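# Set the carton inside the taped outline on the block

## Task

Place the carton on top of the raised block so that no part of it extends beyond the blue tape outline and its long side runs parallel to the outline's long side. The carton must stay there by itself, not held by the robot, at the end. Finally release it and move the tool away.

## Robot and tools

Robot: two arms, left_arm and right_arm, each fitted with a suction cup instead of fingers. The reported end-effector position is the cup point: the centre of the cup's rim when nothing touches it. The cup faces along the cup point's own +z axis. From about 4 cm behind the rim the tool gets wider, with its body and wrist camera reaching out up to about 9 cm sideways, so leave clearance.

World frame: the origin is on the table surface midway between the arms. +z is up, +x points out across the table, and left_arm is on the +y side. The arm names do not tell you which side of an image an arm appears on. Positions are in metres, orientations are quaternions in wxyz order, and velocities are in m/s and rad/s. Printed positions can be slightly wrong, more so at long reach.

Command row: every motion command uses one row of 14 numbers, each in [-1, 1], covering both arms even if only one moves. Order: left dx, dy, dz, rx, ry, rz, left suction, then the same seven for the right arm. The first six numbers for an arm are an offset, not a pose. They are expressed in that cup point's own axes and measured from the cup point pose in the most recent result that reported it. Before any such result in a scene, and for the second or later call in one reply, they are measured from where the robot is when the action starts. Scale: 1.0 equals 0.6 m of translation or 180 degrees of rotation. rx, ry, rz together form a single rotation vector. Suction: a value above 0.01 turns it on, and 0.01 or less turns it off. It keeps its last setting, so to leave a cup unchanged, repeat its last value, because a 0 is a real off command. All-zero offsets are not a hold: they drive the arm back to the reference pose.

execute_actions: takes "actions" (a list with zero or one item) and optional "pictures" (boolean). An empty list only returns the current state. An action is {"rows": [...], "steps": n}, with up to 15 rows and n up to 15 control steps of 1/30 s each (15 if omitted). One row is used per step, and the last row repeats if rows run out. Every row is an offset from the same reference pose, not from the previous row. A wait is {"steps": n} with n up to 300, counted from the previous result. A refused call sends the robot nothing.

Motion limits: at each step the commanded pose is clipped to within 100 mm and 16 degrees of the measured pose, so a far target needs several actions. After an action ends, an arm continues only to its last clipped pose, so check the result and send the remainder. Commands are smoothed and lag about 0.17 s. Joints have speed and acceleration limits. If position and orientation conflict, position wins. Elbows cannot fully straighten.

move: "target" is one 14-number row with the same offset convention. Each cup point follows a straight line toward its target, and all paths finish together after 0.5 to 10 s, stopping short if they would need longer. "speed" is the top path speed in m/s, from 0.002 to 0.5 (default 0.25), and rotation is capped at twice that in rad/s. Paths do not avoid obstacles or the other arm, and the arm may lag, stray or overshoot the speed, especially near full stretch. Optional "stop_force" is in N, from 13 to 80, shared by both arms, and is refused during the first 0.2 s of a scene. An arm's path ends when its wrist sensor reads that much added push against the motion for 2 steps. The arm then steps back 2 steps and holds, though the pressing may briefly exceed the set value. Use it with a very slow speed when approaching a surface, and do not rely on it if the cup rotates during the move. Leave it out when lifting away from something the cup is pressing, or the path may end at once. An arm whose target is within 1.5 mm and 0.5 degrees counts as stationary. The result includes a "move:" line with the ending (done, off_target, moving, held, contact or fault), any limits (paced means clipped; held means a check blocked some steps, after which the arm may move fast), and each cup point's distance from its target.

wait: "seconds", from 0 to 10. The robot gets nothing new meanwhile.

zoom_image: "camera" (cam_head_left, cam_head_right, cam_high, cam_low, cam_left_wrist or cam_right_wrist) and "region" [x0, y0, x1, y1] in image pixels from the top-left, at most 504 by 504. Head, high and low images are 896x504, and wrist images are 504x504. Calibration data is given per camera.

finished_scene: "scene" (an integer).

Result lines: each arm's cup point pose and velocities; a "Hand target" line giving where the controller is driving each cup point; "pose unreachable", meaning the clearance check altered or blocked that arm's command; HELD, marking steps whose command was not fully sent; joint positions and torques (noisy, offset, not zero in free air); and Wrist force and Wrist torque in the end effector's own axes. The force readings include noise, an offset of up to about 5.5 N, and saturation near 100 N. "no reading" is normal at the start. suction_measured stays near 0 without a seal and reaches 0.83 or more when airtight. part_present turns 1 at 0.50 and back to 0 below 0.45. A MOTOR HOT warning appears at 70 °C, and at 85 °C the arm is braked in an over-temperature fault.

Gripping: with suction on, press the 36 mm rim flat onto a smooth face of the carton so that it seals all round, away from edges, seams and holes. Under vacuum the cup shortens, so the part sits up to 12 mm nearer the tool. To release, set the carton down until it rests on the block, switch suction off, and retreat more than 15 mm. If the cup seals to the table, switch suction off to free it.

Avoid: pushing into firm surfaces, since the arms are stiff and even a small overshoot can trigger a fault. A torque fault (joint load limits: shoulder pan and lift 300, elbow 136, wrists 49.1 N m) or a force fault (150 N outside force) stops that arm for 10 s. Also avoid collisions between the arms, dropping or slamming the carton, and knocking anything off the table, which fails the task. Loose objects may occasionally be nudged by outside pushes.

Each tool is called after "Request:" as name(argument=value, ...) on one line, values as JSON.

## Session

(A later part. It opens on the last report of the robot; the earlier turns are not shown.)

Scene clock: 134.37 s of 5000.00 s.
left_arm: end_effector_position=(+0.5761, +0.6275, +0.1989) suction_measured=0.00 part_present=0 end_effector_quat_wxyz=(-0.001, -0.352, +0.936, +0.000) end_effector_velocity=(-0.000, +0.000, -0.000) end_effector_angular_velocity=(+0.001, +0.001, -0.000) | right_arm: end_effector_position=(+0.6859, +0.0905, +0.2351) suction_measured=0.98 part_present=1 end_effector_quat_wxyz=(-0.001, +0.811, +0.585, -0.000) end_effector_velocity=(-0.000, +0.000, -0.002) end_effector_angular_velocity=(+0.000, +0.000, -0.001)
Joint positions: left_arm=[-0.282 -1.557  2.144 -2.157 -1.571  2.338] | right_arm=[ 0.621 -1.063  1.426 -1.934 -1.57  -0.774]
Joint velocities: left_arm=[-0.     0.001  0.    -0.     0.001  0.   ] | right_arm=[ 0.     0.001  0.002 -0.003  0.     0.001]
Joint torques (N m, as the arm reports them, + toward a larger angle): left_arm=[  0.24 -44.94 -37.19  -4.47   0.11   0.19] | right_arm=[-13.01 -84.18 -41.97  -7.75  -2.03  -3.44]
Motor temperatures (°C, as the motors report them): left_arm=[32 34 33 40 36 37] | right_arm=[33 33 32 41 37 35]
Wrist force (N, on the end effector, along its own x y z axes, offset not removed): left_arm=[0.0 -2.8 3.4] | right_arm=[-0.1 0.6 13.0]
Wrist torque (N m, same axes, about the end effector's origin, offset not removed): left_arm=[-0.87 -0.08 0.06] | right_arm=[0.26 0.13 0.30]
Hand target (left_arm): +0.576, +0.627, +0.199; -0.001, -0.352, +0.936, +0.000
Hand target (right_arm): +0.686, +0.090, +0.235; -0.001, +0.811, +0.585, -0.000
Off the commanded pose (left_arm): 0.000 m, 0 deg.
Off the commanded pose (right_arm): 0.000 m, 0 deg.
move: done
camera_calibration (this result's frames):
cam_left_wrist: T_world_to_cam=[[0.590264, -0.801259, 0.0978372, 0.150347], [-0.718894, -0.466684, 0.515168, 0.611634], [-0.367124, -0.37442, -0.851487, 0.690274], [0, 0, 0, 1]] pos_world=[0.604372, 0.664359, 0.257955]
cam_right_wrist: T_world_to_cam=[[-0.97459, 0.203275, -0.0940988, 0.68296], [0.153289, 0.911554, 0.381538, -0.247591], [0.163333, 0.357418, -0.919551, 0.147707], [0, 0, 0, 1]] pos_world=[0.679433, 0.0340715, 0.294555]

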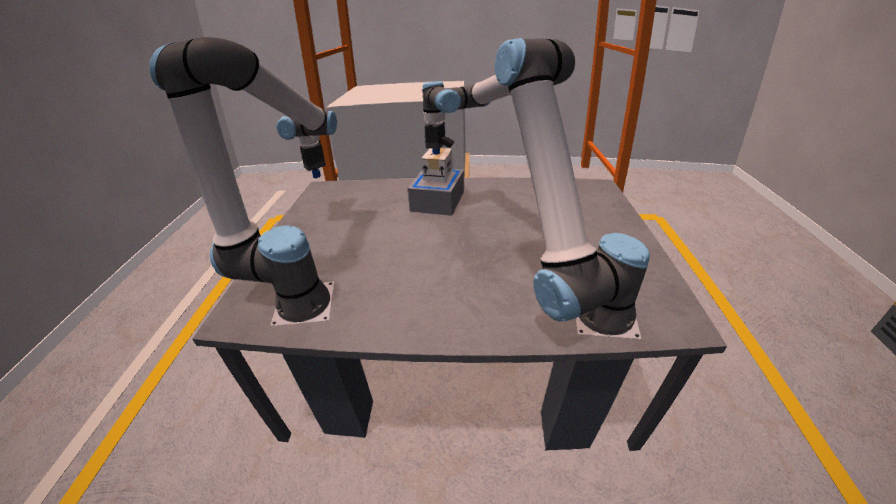

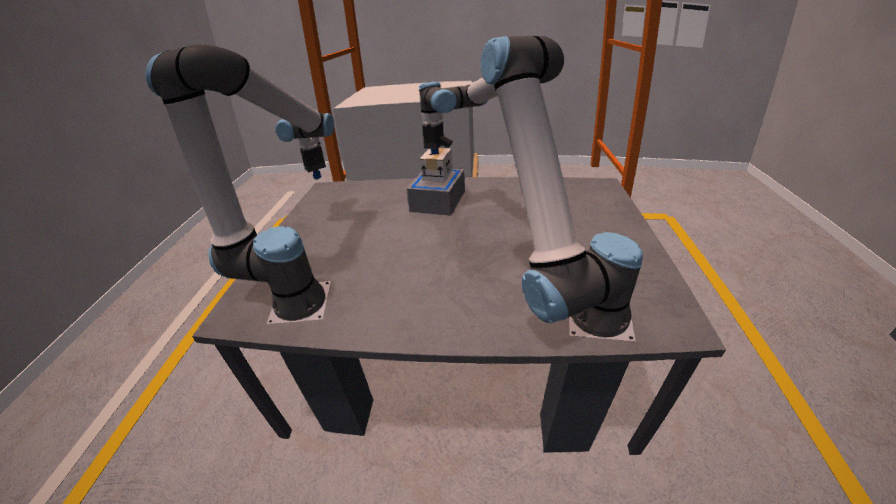

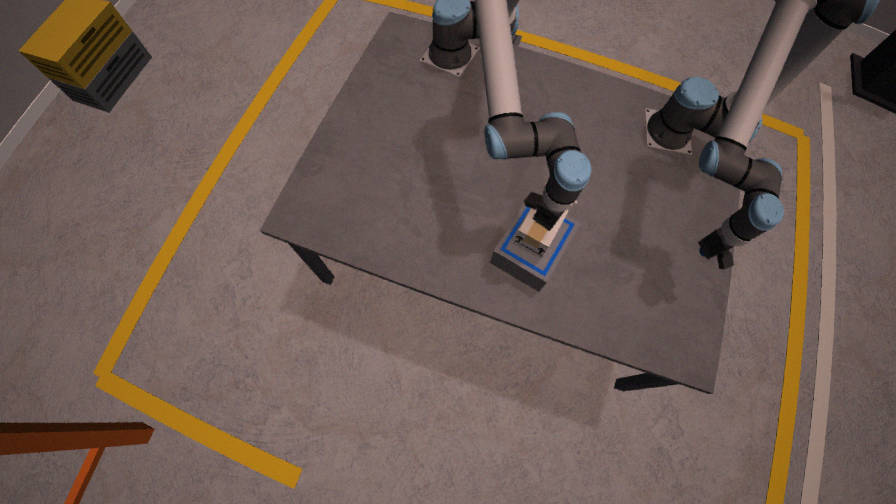

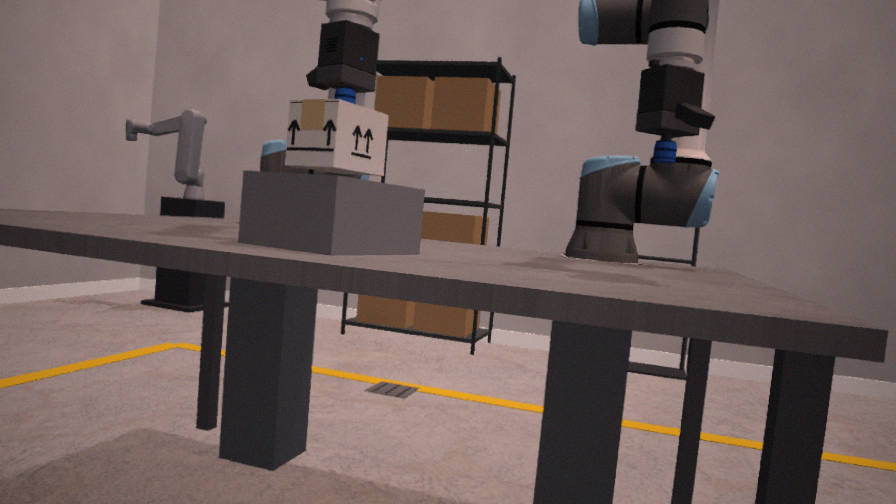

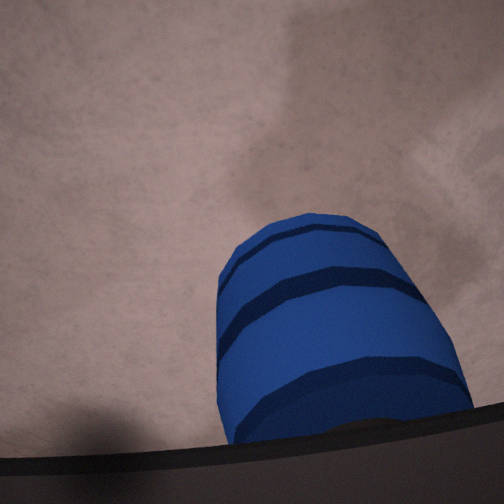

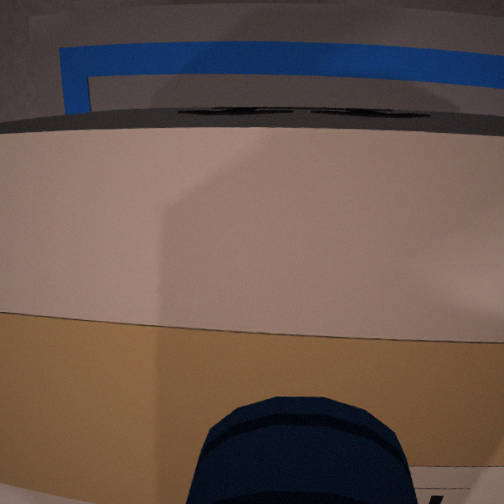

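Request:
move(target=[0,0,0,0,0,0,0, 0.005,0,0.012,0,0,0,1], speed=0.04)

Request:
move(target=[0,0,0,0,0,0,0, 0,0,0.05,0,0,0,1], speed=0.012, stop_force=13)

Scene clock: 168.77 s of 5000.00 s.
left_arm: end_effector_position=(+0.5761, +0.6275, +0.1989) suction_measured=0.00 part_present=0 end_effector_quat_wxyz=(-0.001, -0.352, +0.936, +0.000) end_effector_velocity=(-0.000, +0.000, +0.001) end_effector_angular_velocity=(+0.000, -0.001, -0.000) | right_arm: end_effector_position=(+0.6869, +0.0932, +0.2282) suction_measured=0.98 part_present=1 end_effector_quat_wxyz=(-0.001, +0.811, +0.585, -0.000) end_effector_velocity=(+0.000, +0.001, -0.002) end_effector_angular_velocity=(+0.001, +0.001, -0.001)
Joint positions: left_arm=[-0.282 -1.557  2.144 -2.157 -1.571  2.338] | right_arm=[ 0.623 -1.055  1.427 -1.942 -1.57  -0.772]
Joint velocities: left_arm=[ 0.    -0.001  0.    -0.     0.     0.   ] | right_arm=[ 0.001  0.002  0.    -0.002  0.002  0.001]
Joint torques (N m, as the arm reports them, + toward a larger angle): left_arm=[  3.56 -45.61 -37.63  -4.25   0.    -0.31] | right_arm=[  7.75 -82.04 -41.08  -7.19   1.64   3.85]
Motor temperatures (°C, as the motors report them): left_arm=[32 34 33 40 36 37] | right_arm=[33 33 32 41 37 35]
Wrist force (N, on the end effector, along its own x y z axes, offset not removed): left_arm=[2.0 -2.0 -0.8] | right_arm=[0.3 1.6 13.3]
Wrist torque (N m, same axes, about the end effector's origin, offset not removed): left_arm=[-0.65 -0.38 0.00] | right_arm=[0.53 0.06 0.26]
Hand target (left_arm): +0.576, +0.627, +0.199; -0.001, -0.352, +0.936, +0.000
Hand target (right_arm): +0.687, +0.093, +0.228; -0.001, +0.811, +0.585, -0.000
Off the commanded pose (left_arm): 0.000 m, 0 deg.
Off the commanded pose (right_arm): 0.000 m, 0 deg.
After step 90, 30.67 s passed at rest.
move: done
camera_calibration (this result's frames):
cam_left_wrist: T_world_to_cam=[[0.590264, -0.801259, 0.0978372, 0.150347], [-0.718894, -0.466684, 0.515168, 0.611634], [-0.367124, -0.37442, -0.851487, 0.690274], [0, 0, 0, 1]] pos_world=[0.604372, 0.664359, 0.257955]
cam_right_wrist: T_world_to_cam=[[-0.974593, 0.203267, -0.0940819, 0.682637], [0.153287, 0.911552, 0.381544, -0.247579], [0.163316, 0.357429, -0.91955, 0.140165], [0, 0, 0, 1]] pos_world=[0.680352, 0.036824, 0.287575]

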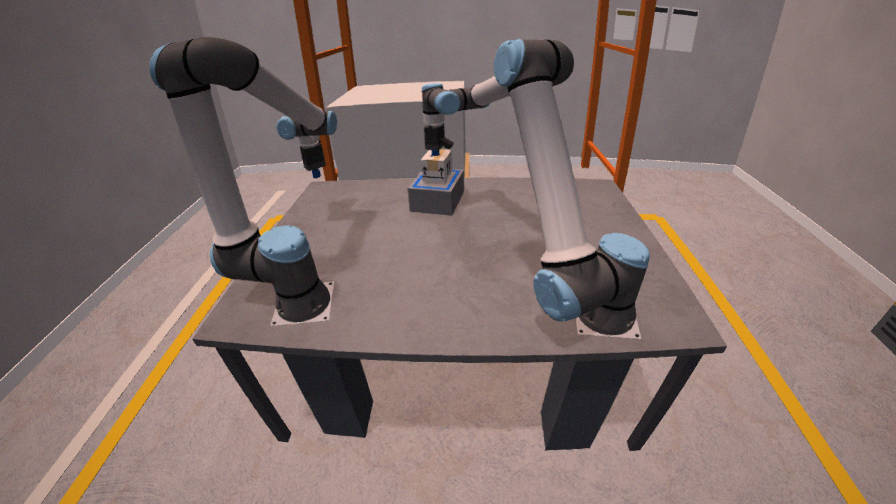

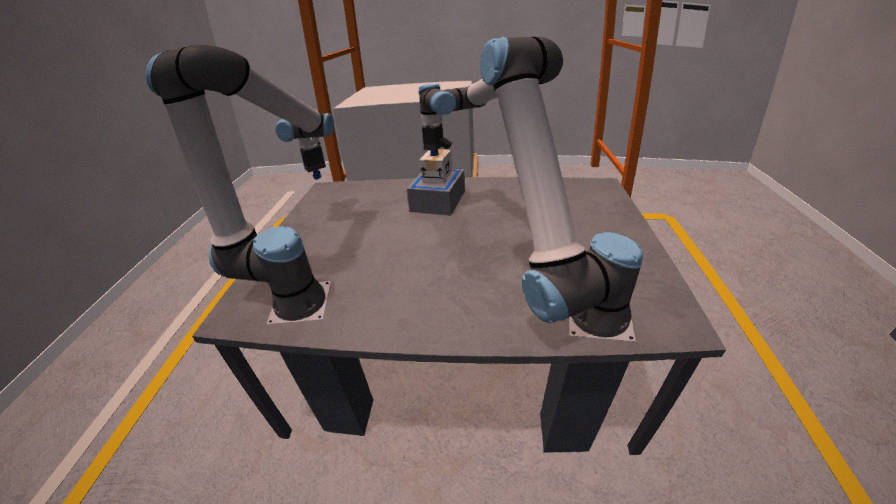

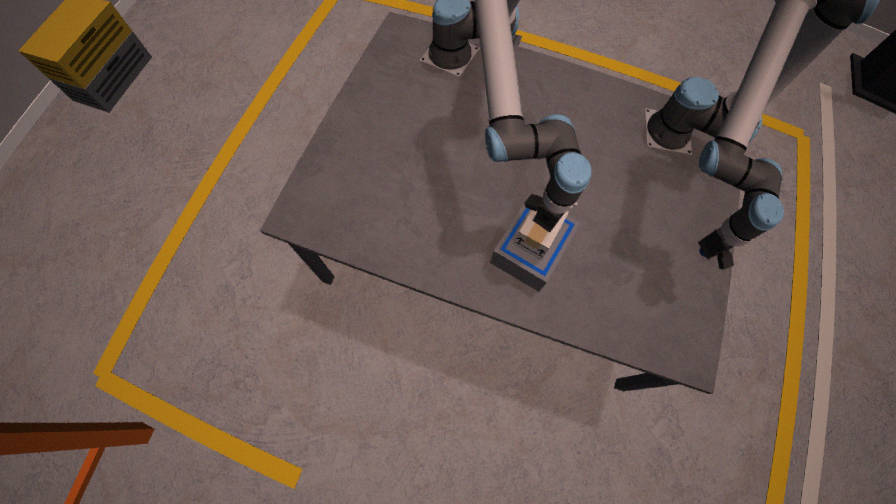

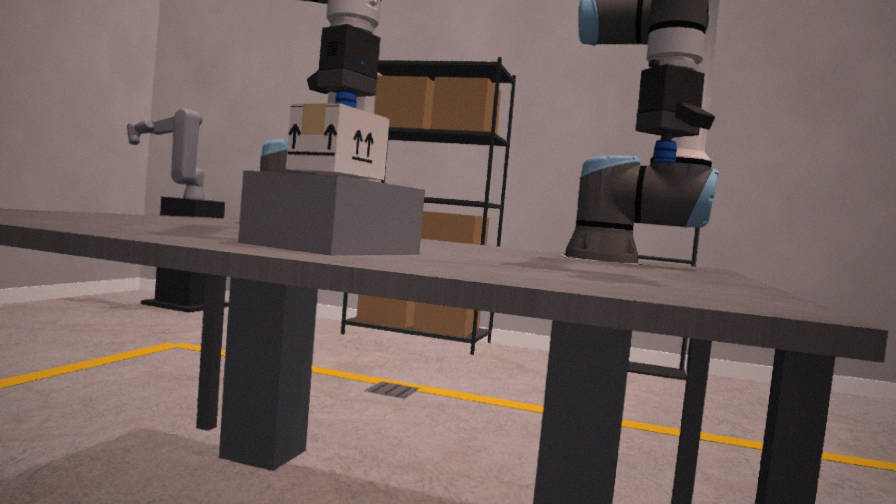

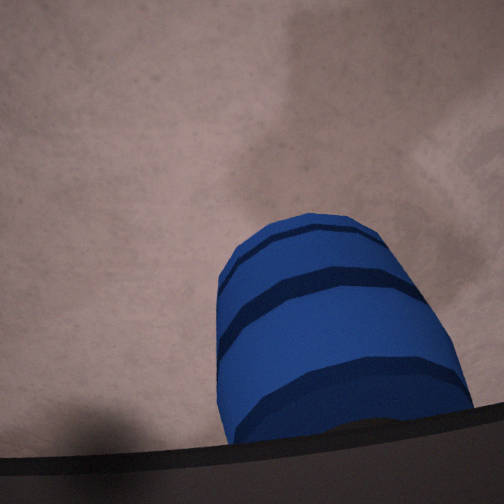

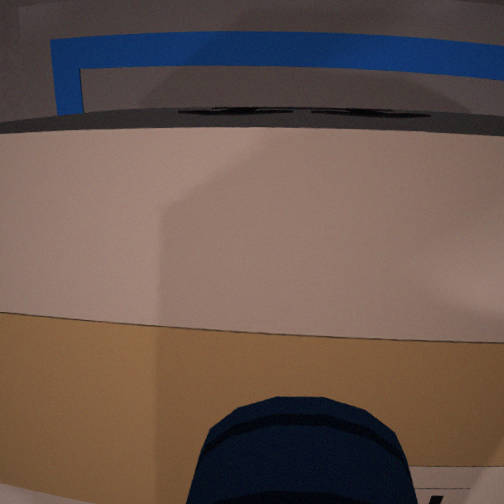

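Scene clock: 170.03 s of 5000.00 s.
left_arm: end_effector_position=(+0.5761, +0.6275, +0.1989) suction_measured=0.00 part_present=0 end_effector_quat_wxyz=(-0.001, -0.352, +0.936, +0.000) end_effector_velocity=(-0.000, +0.000, -0.001) end_effector_angular_velocity=(+0.001, +0.001, -0.000) | right_arm: end_effector_position=(+0.6869, +0.0933, +0.2177) suction_measured=0.98 part_present=1 end_effector_quat_wxyz=(-0.001, +0.811, +0.585, -0.000) end_effector_velocity=(-0.000, -0.001, +0.002) end_effector_angular_velocity=(-0.001, +0.002, +0.000)
Joint positions: left_arm=[-0.282 -1.557  2.144 -2.157 -1.571  2.338] | right_arm=[ 0.623 -1.049  1.437 -1.958 -1.57  -0.772]
Joint velocities: left_arm=[-0.     0.001  0.    -0.     0.001  0.   ] | right_arm=[-0.    -0.001 -0.003  0.006 -0.    -0.   ]
Joint torques (N m, as the arm reports them, + toward a larger angle): left_arm=[  2.03 -43.04 -37.54  -4.42   0.36   0.12] | right_arm=[ -5.09 -76.33 -35.81  -1.36   2.04   1.64]
Motor temperatures (°C, as the motors report them): left_arm=[32 34 33 40 36 37] | right_arm=[33 33 32 41 37 35]
Wrist force (N, on the end effector, along its own x y z axes, offset not removed): left_arm=[3.2 -2.7 -2.1] | right_arm=[-7.5 -5.7 -22.2]
Wrist torque (N m, same axes, about the end effector's origin, offset not removed): left_arm=[-0.85 -0.56 -0.14] | right_arm=[0.41 0.19 0.23]
Hand target (left_arm): +0.576, +0.627, +0.199; -0.001, -0.352, +0.936, +0.000
Hand target (right_arm): +0.687, +0.093, +0.218; -0.001, +0.811, +0.585, -0.000
Off the commanded pose (left_arm): 0.000 m, 0 deg.
Off the commanded pose (right_arm): 0.020 m, 0 deg.
move: contact (right_arm)
camera_calibration (this result's frames):
cam_left_wrist: T_world_to_cam=[[0.590264, -0.801259, 0.0978372, 0.150347], [-0.718894, -0.466684, 0.515168, 0.611634], [-0.367124, -0.37442, -0.851487, 0.690274], [0, 0, 0, 1]] pos_world=[0.604372, 0.664359, 0.257955]
cam_right_wrist: T_world_to_cam=[[-0.97458, 0.203276, -0.0941965, 0.681682], [0.153239, 0.911525, 0.381627, -0.2436], [0.163438, 0.357491, -0.919504, 0.130398], [0, 0, 0, 1]] pos_world=[0.68037, 0.0368611, 0.277078]

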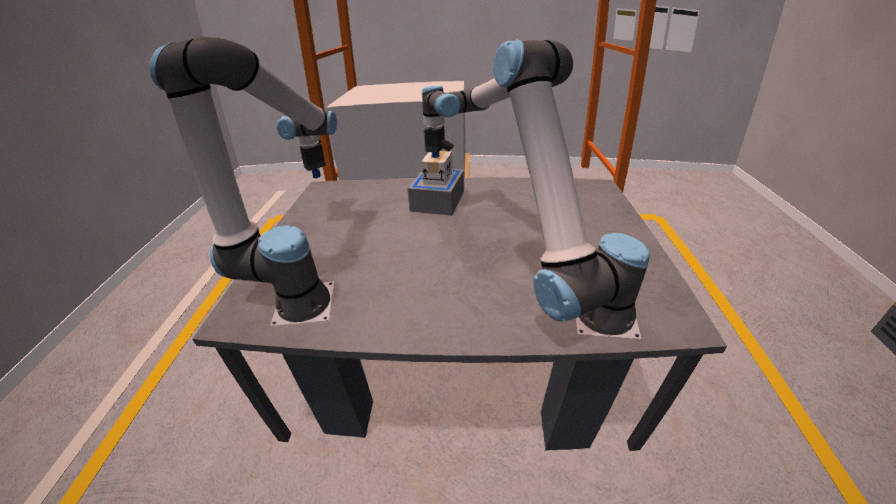

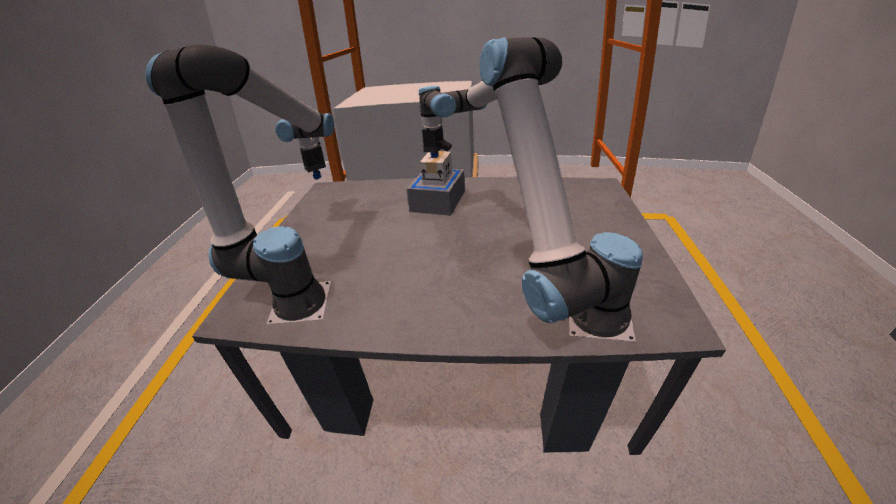

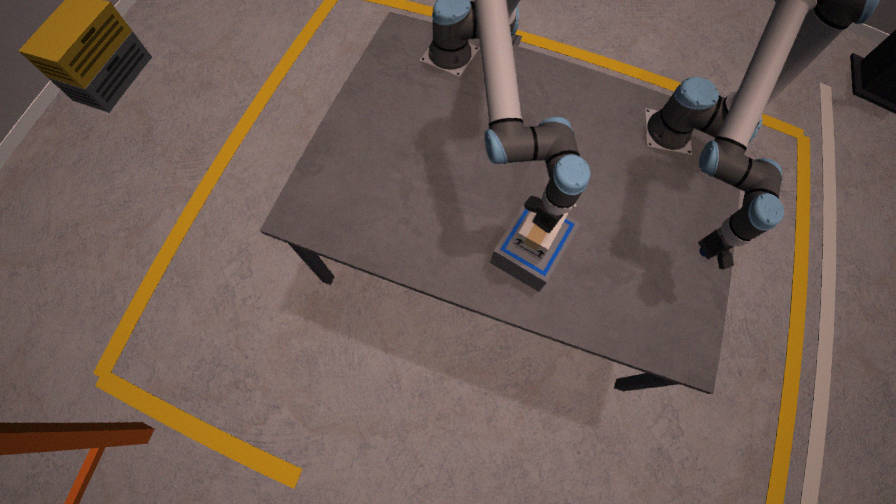

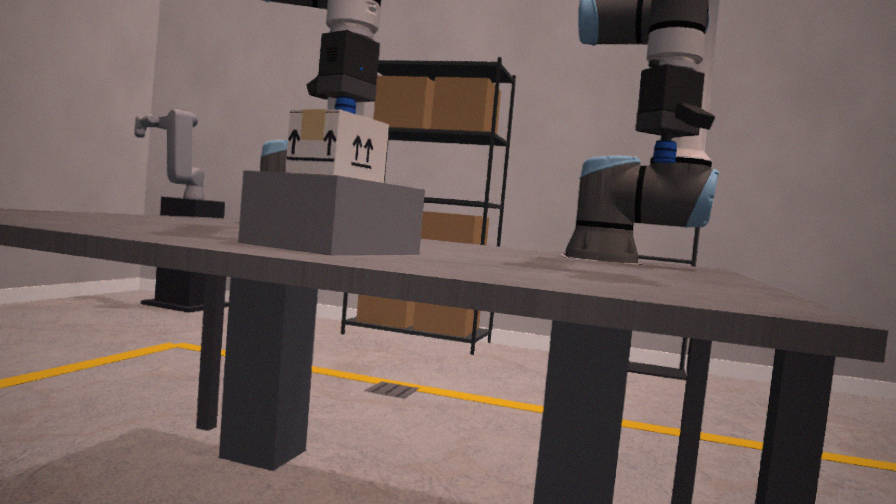

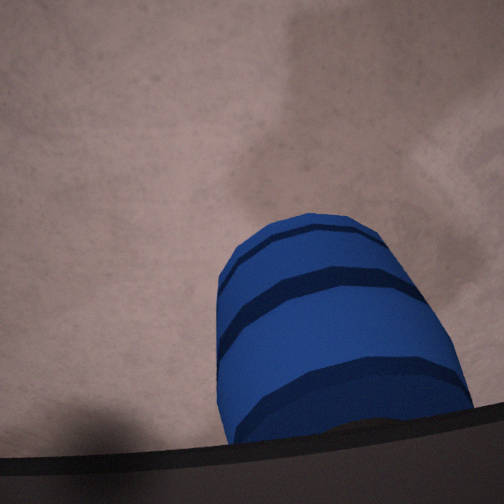

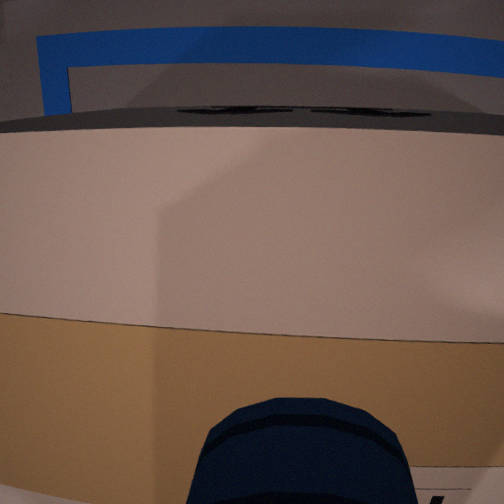

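Request:
execute_actions(actions=[{"rows": [[0,0,0,0,0,0,0, 0,0,-0.002,0,0,0,0]], "steps": 15}], pictures=false)

Request:
move(target=[0,0,0,0,0,0,0, 0,0,-0.22,0,0,0,0], speed=0.1)

Request:
move(target=[0,0,0,0,0,0,0, -0.369,0,0,0,0,0,0], speed=0.25)

Request:
zoom_image(camera="cam_high", region=[460, 170, 620, 300])

Request:
zoom_image(camera="cam_head_left", region=[380, 130, 490, 220])

Scene clock: 190.23 s of 5000.00 s.
left_arm: end_effector_position=(+0.5761, +0.6275, +0.1989) suction_measured=0.00 part_present=0 end_effector_quat_wxyz=(-0.001, -0.352, +0.936, +0.000) end_effector_velocity=(-0.000, -0.000, -0.000) end_effector_angular_velocity=(-0.001, +0.000, +0.000) | right_arm: end_effector_position=(+0.6869, +0.0933, +0.2189) suction_measured=0.00 part_present=0 end_effector_quat_wxyz=(-0.001, +0.811, +0.585, -0.000) end_effector_velocity=(+0.001, -0.000, +0.000) end_effector_angular_velocity=(+0.001, -0.001, -0.001)
Joint positions: left_arm=[-0.282 -1.557  2.144 -2.157 -1.571  2.338] | right_arm=[ 0.623 -1.049  1.436 -1.957 -1.57  -0.772]
Joint velocities: left_arm=[ 0.    -0.     0.     0.    -0.001 -0.   ] | right_arm=[-0.001 -0.    -0.001 -0.001  0.001 -0.   ]
Joint torques (N m, as the arm reports them, + toward a larger angle): left_arm=[  1.37 -45.43 -36.86  -4.38   0.37   0.02] | right_arm=[ -2.61 -87.88 -40.08  -0.16   1.77   1.65]
Motor temperatures (°C, as the motors report them): left_arm=[32 34 33 40 36 37] | right_arm=[33 33 32 41 37 35]
Wrist force (N, on the end effector, along its own x y z axes, offset not removed): left_arm=[1.2 -1.5 0.0] | right_arm=[-0.2 0.9 -8.3]
Wrist torque (N m, same axes, about the end effector's origin, offset not removed): left_arm=[-0.59 -0.34 0.06] | right_arm=[0.44 0.08 0.27]
Hand target (left_arm): +0.576, +0.627, +0.199; -0.001, -0.352, +0.936, +0.000
Hand target (right_arm): +0.687, +0.093, +0.219; -0.001, +0.811, +0.585, -0.000
Off the commanded pose (left_arm): 0.000 m, 0 deg.
Off the commanded pose (right_arm): 0.000 m, 0 deg.
Steps of this call (steps 1 to 90: nothing new was sent; then 16.70 s passed at rest; steps 91 to 105: all 15 steps of this action). Readings (end_effector_position | what the end effector reports):
91: left_arm (+0.5761, +0.6275, +0.1989) | right_arm (+0.6869, +0.0932, +0.2181) | left_arm suction_measured=0.00 part_present=0 | right_arm suction_measured=0.79 part_present=1
92: left_arm (+0.5761, +0.6275, +0.1989) | right_arm (+0.6869, +0.0933, +0.2182) | left_arm suction_measured=0.00 part_present=0 | right_arm suction_measured=0.33 part_present=0
94: left_arm (+0.5761, +0.6275, +0.1989) | right_arm (+0.6870, +0.0933, +0.2186) | left_arm suction_measured=0.00 part_present=0 | right_arm suction_measured=0.00 part_present=0
98: left_arm (+0.5761, +0.6275, +0.1989) | right_arm (+0.6869, +0.0933, +0.2189) | left_arm suction_measured=0.00 part_present=0 | right_arm suction_measured=0.00 part_present=0
105: the state above

Scene clock: 192.27 s of 5000.00 s.
left_arm: end_effector_position=(+0.5761, +0.6275, +0.1989) suction_measured=0.00 part_present=0 end_effector_quat_wxyz=(-0.001, -0.352, +0.936, +0.000) end_effector_velocity=(+0.000, +0.000, +0.000) end_effector_angular_velocity=(+0.000, -0.000, +0.000) | right_arm: end_effector_position=(+0.6868, +0.0933, +0.3506) suction_measured=0.00 part_present=0 end_effector_quat_wxyz=(-0.001, +0.811, +0.585, -0.000) end_effector_velocity=(+0.000, -0.000, +0.002) end_effector_angular_velocity=(+0.000, -0.000, -0.002)
Joint positions: left_arm=[-0.282 -1.557  2.144 -2.157 -1.571  2.338] | right_arm=[ 0.623 -1.111  1.289 -1.749 -1.57  -0.772]
Joint velocities: left_arm=[-0.  0. -0.  0.  0. -0.] | right_arm=[-0.    -0.001 -0.003  0.004  0.     0.002]
Joint torques (N m, as the arm reports them, + toward a larger angle): left_arm=[  2.1  -44.8  -37.07  -4.33   0.13   0.01] | right_arm=[  8.31 -96.64 -52.56  -2.19   1.08   3.58]
Motor temperatures (°C, as the motors report them): left_arm=[32 34 33 40 36 37] | right_arm=[33 33 32 41 37 35]
Wrist force (N, on the end effector, along its own x y z axes, offset not removed): left_arm=[2.6 -1.2 -1.0] | right_arm=[-0.2 0.3 4.0]
Wrist torque (N m, same axes, about the end effector's origin, offset not removed): left_arm=[-0.52 -0.51 0.01] | right_arm=[0.28 0.11 0.20]
Hand target (left_arm): +0.576, +0.627, +0.199; -0.001, -0.352, +0.936, +0.000
Hand target (right_arm): +0.687, +0.093, +0.351; -0.001, +0.811, +0.585, -0.000
Off the commanded pose (left_arm): 0.000 m, 0 deg.
Off the commanded pose (right_arm): 0.000 m, 0 deg.
move: done
camera_calibration (this result's frames):
cam_left_wrist: T_world_to_cam=[[0.590264, -0.801259, 0.0978373, 0.150347], [-0.718894, -0.466684, 0.515168, 0.611634], [-0.367124, -0.37442, -0.851487, 0.690274], [0, 0, 0, 1]] pos_world=[0.604372, 0.664359, 0.257955]
cam_right_wrist: T_world_to_cam=[[-0.974579, 0.203276, -0.094205, 0.694158], [0.153227, 0.911508, 0.381673, -0.29434], [0.163454, 0.357536, -0.919484, 0.252607], [0, 0, 0, 1]] pos_world=[0.680324, 0.036872, 0.410003]

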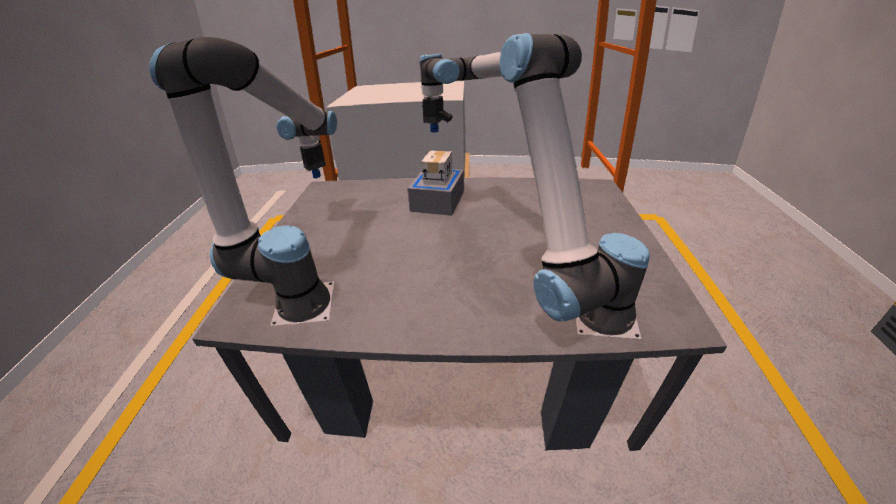

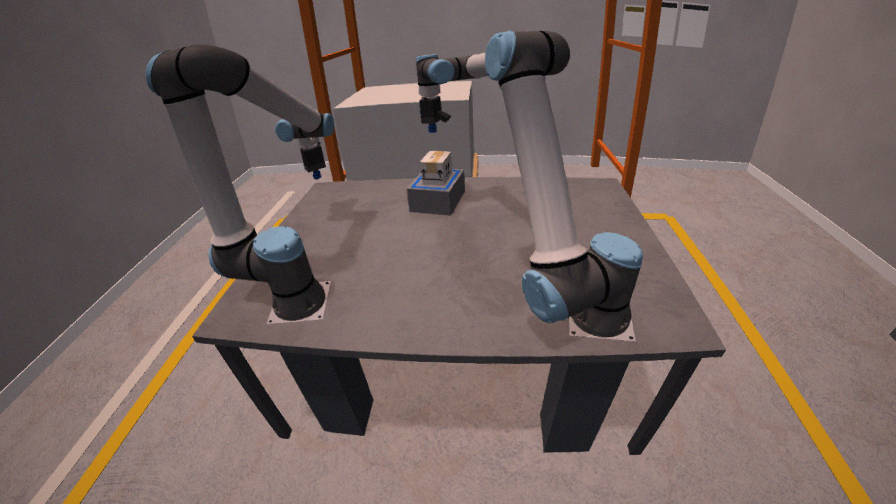

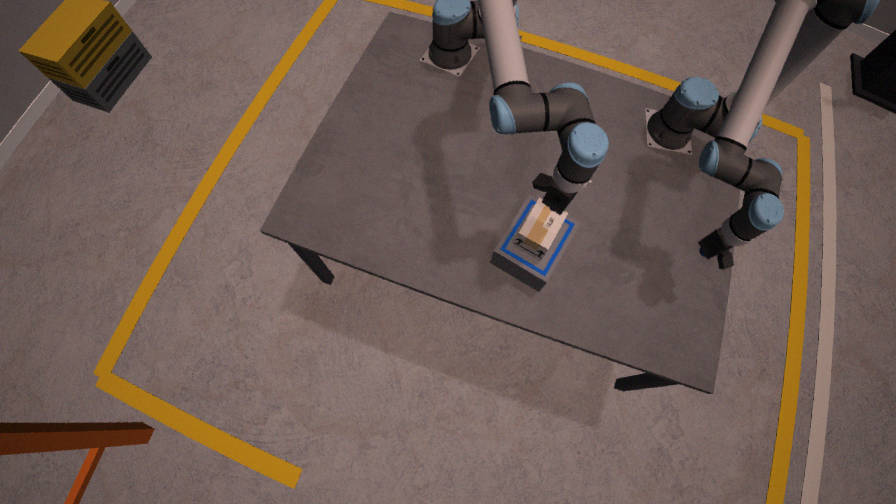

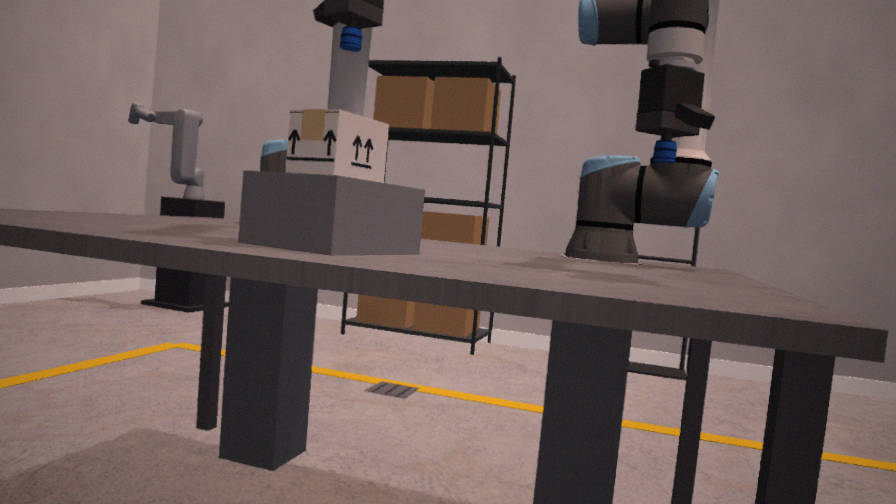

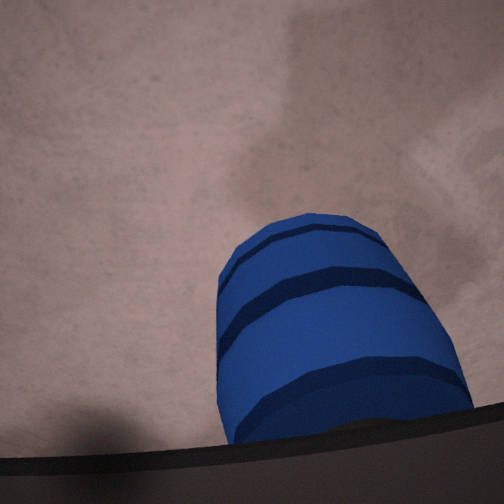

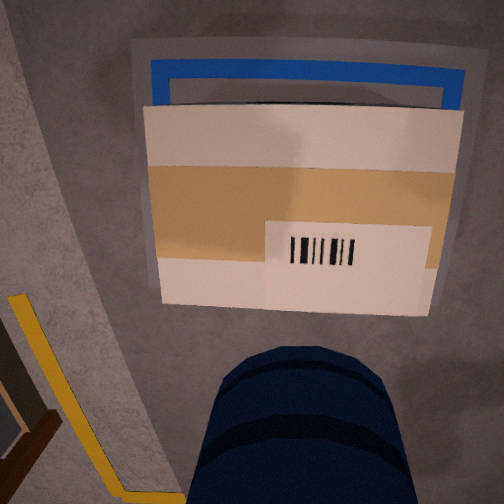

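Scene clock: 193.80 s of 5000.00 s.
left_arm: end_effector_position=(+0.5761, +0.6275, +0.1989) suction_measured=0.00 part_present=0 end_effector_quat_wxyz=(-0.001, -0.352, +0.936, +0.000) end_effector_velocity=(-0.000, +0.000, +0.000) end_effector_angular_velocity=(+0.001, -0.000, +0.000) | right_arm: end_effector_position=(+0.6173, -0.1166, +0.3503) suction_measured=0.00 part_present=0 end_effector_quat_wxyz=(-0.001, +0.811, +0.585, -0.000) end_effector_velocity=(-0.002, -0.001, -0.000) end_effector_angular_velocity=(+0.000, +0.002, -0.000)
Joint positions: left_arm=[-0.282 -1.557  2.144 -2.157 -1.571  2.338] | right_arm=[ 0.427 -1.395  1.671 -1.846 -1.57  -0.968]
Joint velocities: left_arm=[ 0.    -0.     0.    -0.     0.001 -0.   ] | right_arm=[-0.002 -0.003  0.003  0.001  0.001 -0.001]
Joint torques (N m, as the arm reports them, + toward a larger angle): left_arm=[  1.74 -44.13 -37.84  -4.44  -0.05  -0.07] | right_arm=[-13.19 -70.71 -35.38  -6.92   2.72  -4.15]
Motor temperatures (°C, as the motors report them): left_arm=[32 34 33 40 36 37] | right_arm=[33 33 32 41 37 35]
Wrist force (N, on the end effector, along its own x y z axes, offset not removed): left_arm=[-0.1 -1.4 2.2] | right_arm=[1.5 1.3 6.7]
Wrist torque (N m, same axes, about the end effector's origin, offset not removed): left_arm=[-0.57 -0.06 -0.05] | right_arm=[0.32 -0.12 0.24]
Hand target (left_arm): +0.576, +0.627, +0.199; -0.001, -0.352, +0.936, +0.000
Hand target (right_arm): +0.617, -0.117, +0.350; -0.001, +0.811, +0.585, -0.000
Off the commanded pose (left_arm): 0.000 m, 0 deg.
Off the commanded pose (right_arm): 0.000 m, 0 deg.
move: done
camera_calibration (this result's frames):
cam_left_wrist: T_world_to_cam=[[0.590264, -0.801259, 0.0978372, 0.150347], [-0.718894, -0.466684, 0.515168, 0.611635], [-0.367124, -0.37442, -0.851487, 0.690274], [0, 0, 0, 1]] pos_world=[0.604372, 0.664359, 0.257955]
cam_right_wrist: T_world_to_cam=[[-0.974565, 0.20332, -0.0942529, 0.669004], [0.153197, 0.911385, 0.381979, -0.092438], [0.163565, 0.357824, -0.919352, 0.338683], [0, 0, 0, 1]] pos_world=[0.610753, -0.172964, 0.409734]

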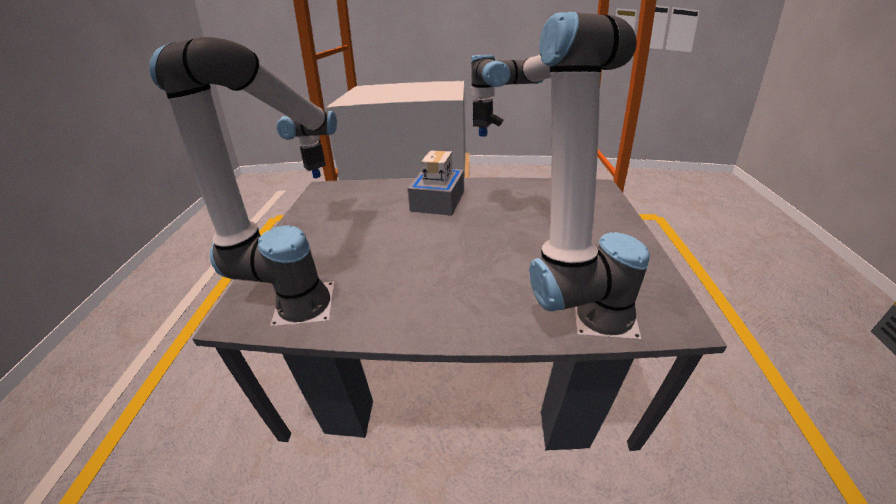

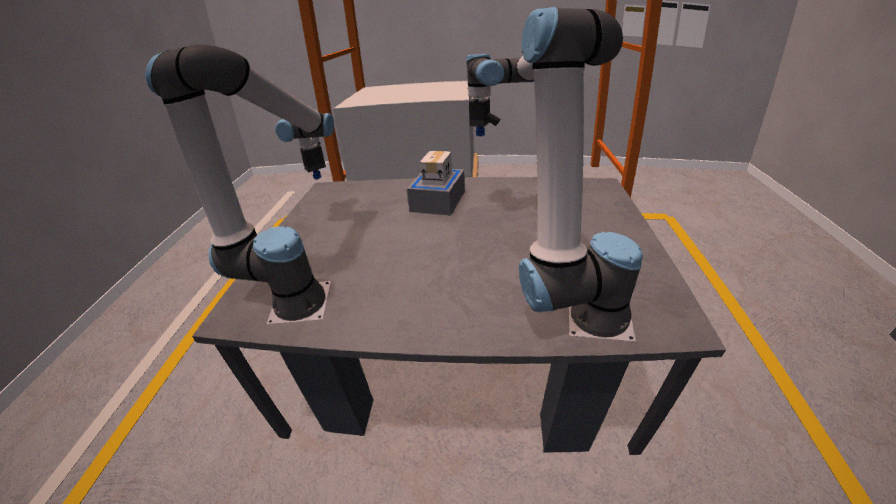

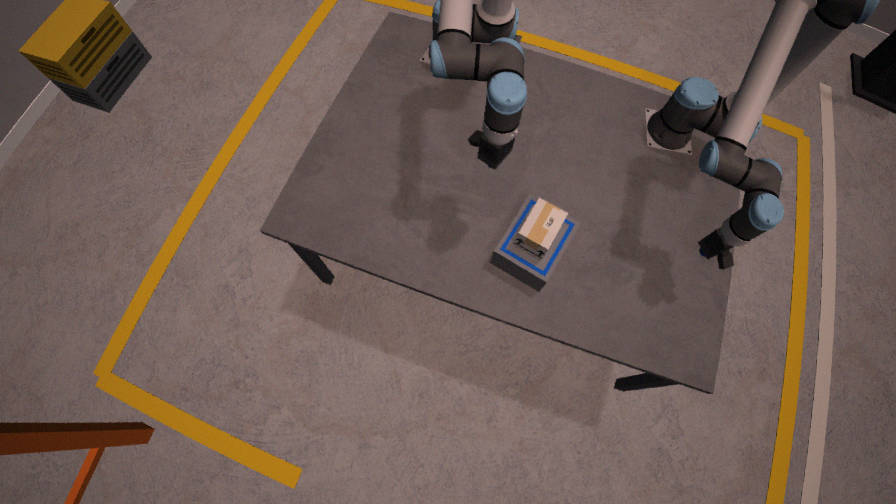

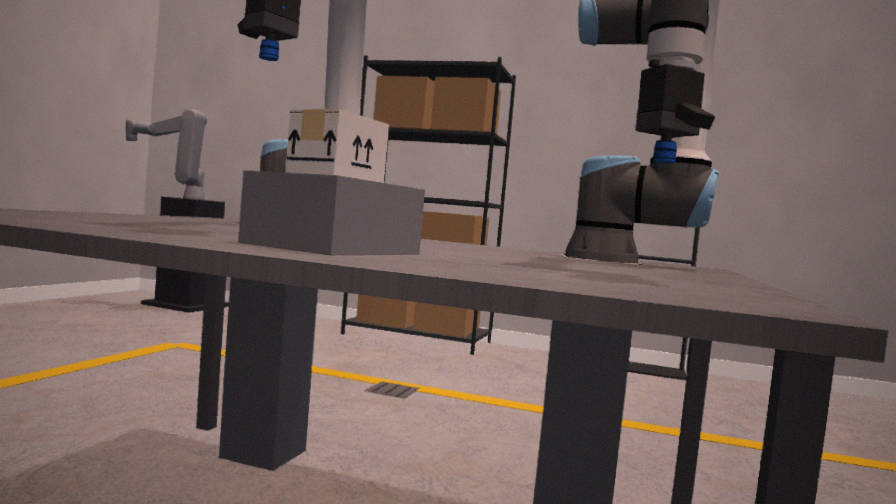

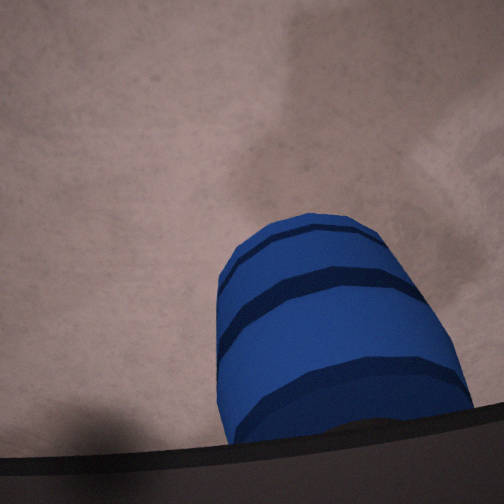

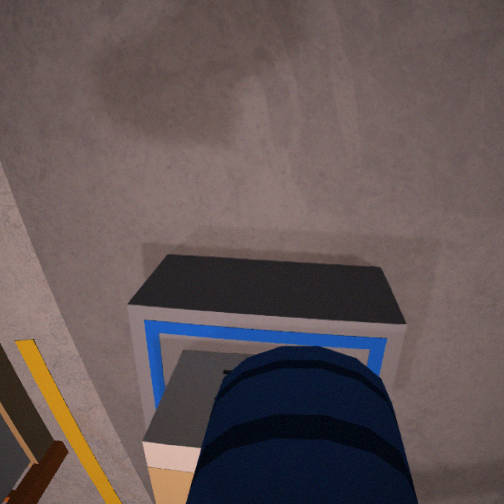

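Region (460, 170, 620, 300) of cam_high's 896x504 image, scaled by 3.150, with more detail than that image has; it fills the top 410 rows of this view, and the rest is white.

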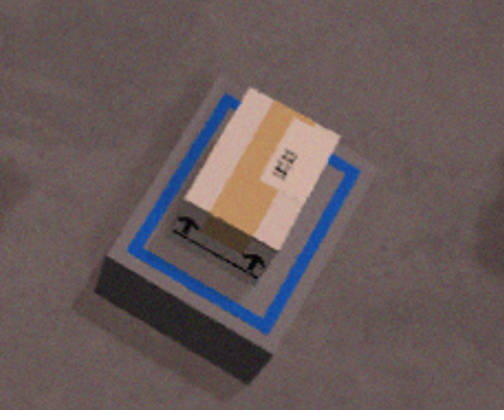

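Region (380, 130, 490, 220) of cam_head_left's 896x504 image, scaled by 4.582, with more detail than that image has; it fills the top 412 rows of this view, and the rest is white.

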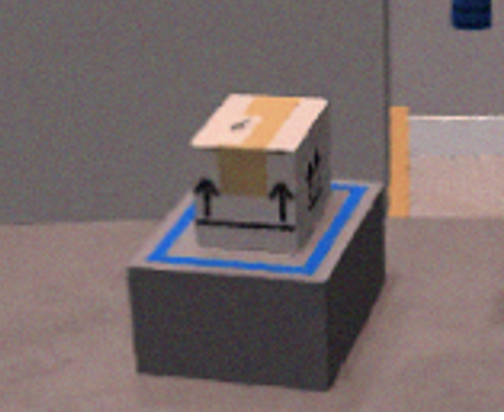

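The carton sits inside the outline, aligned with its long side, and the arm is clear.

Request:
finished_scene(scene=2)

The scene is finished: the task was done.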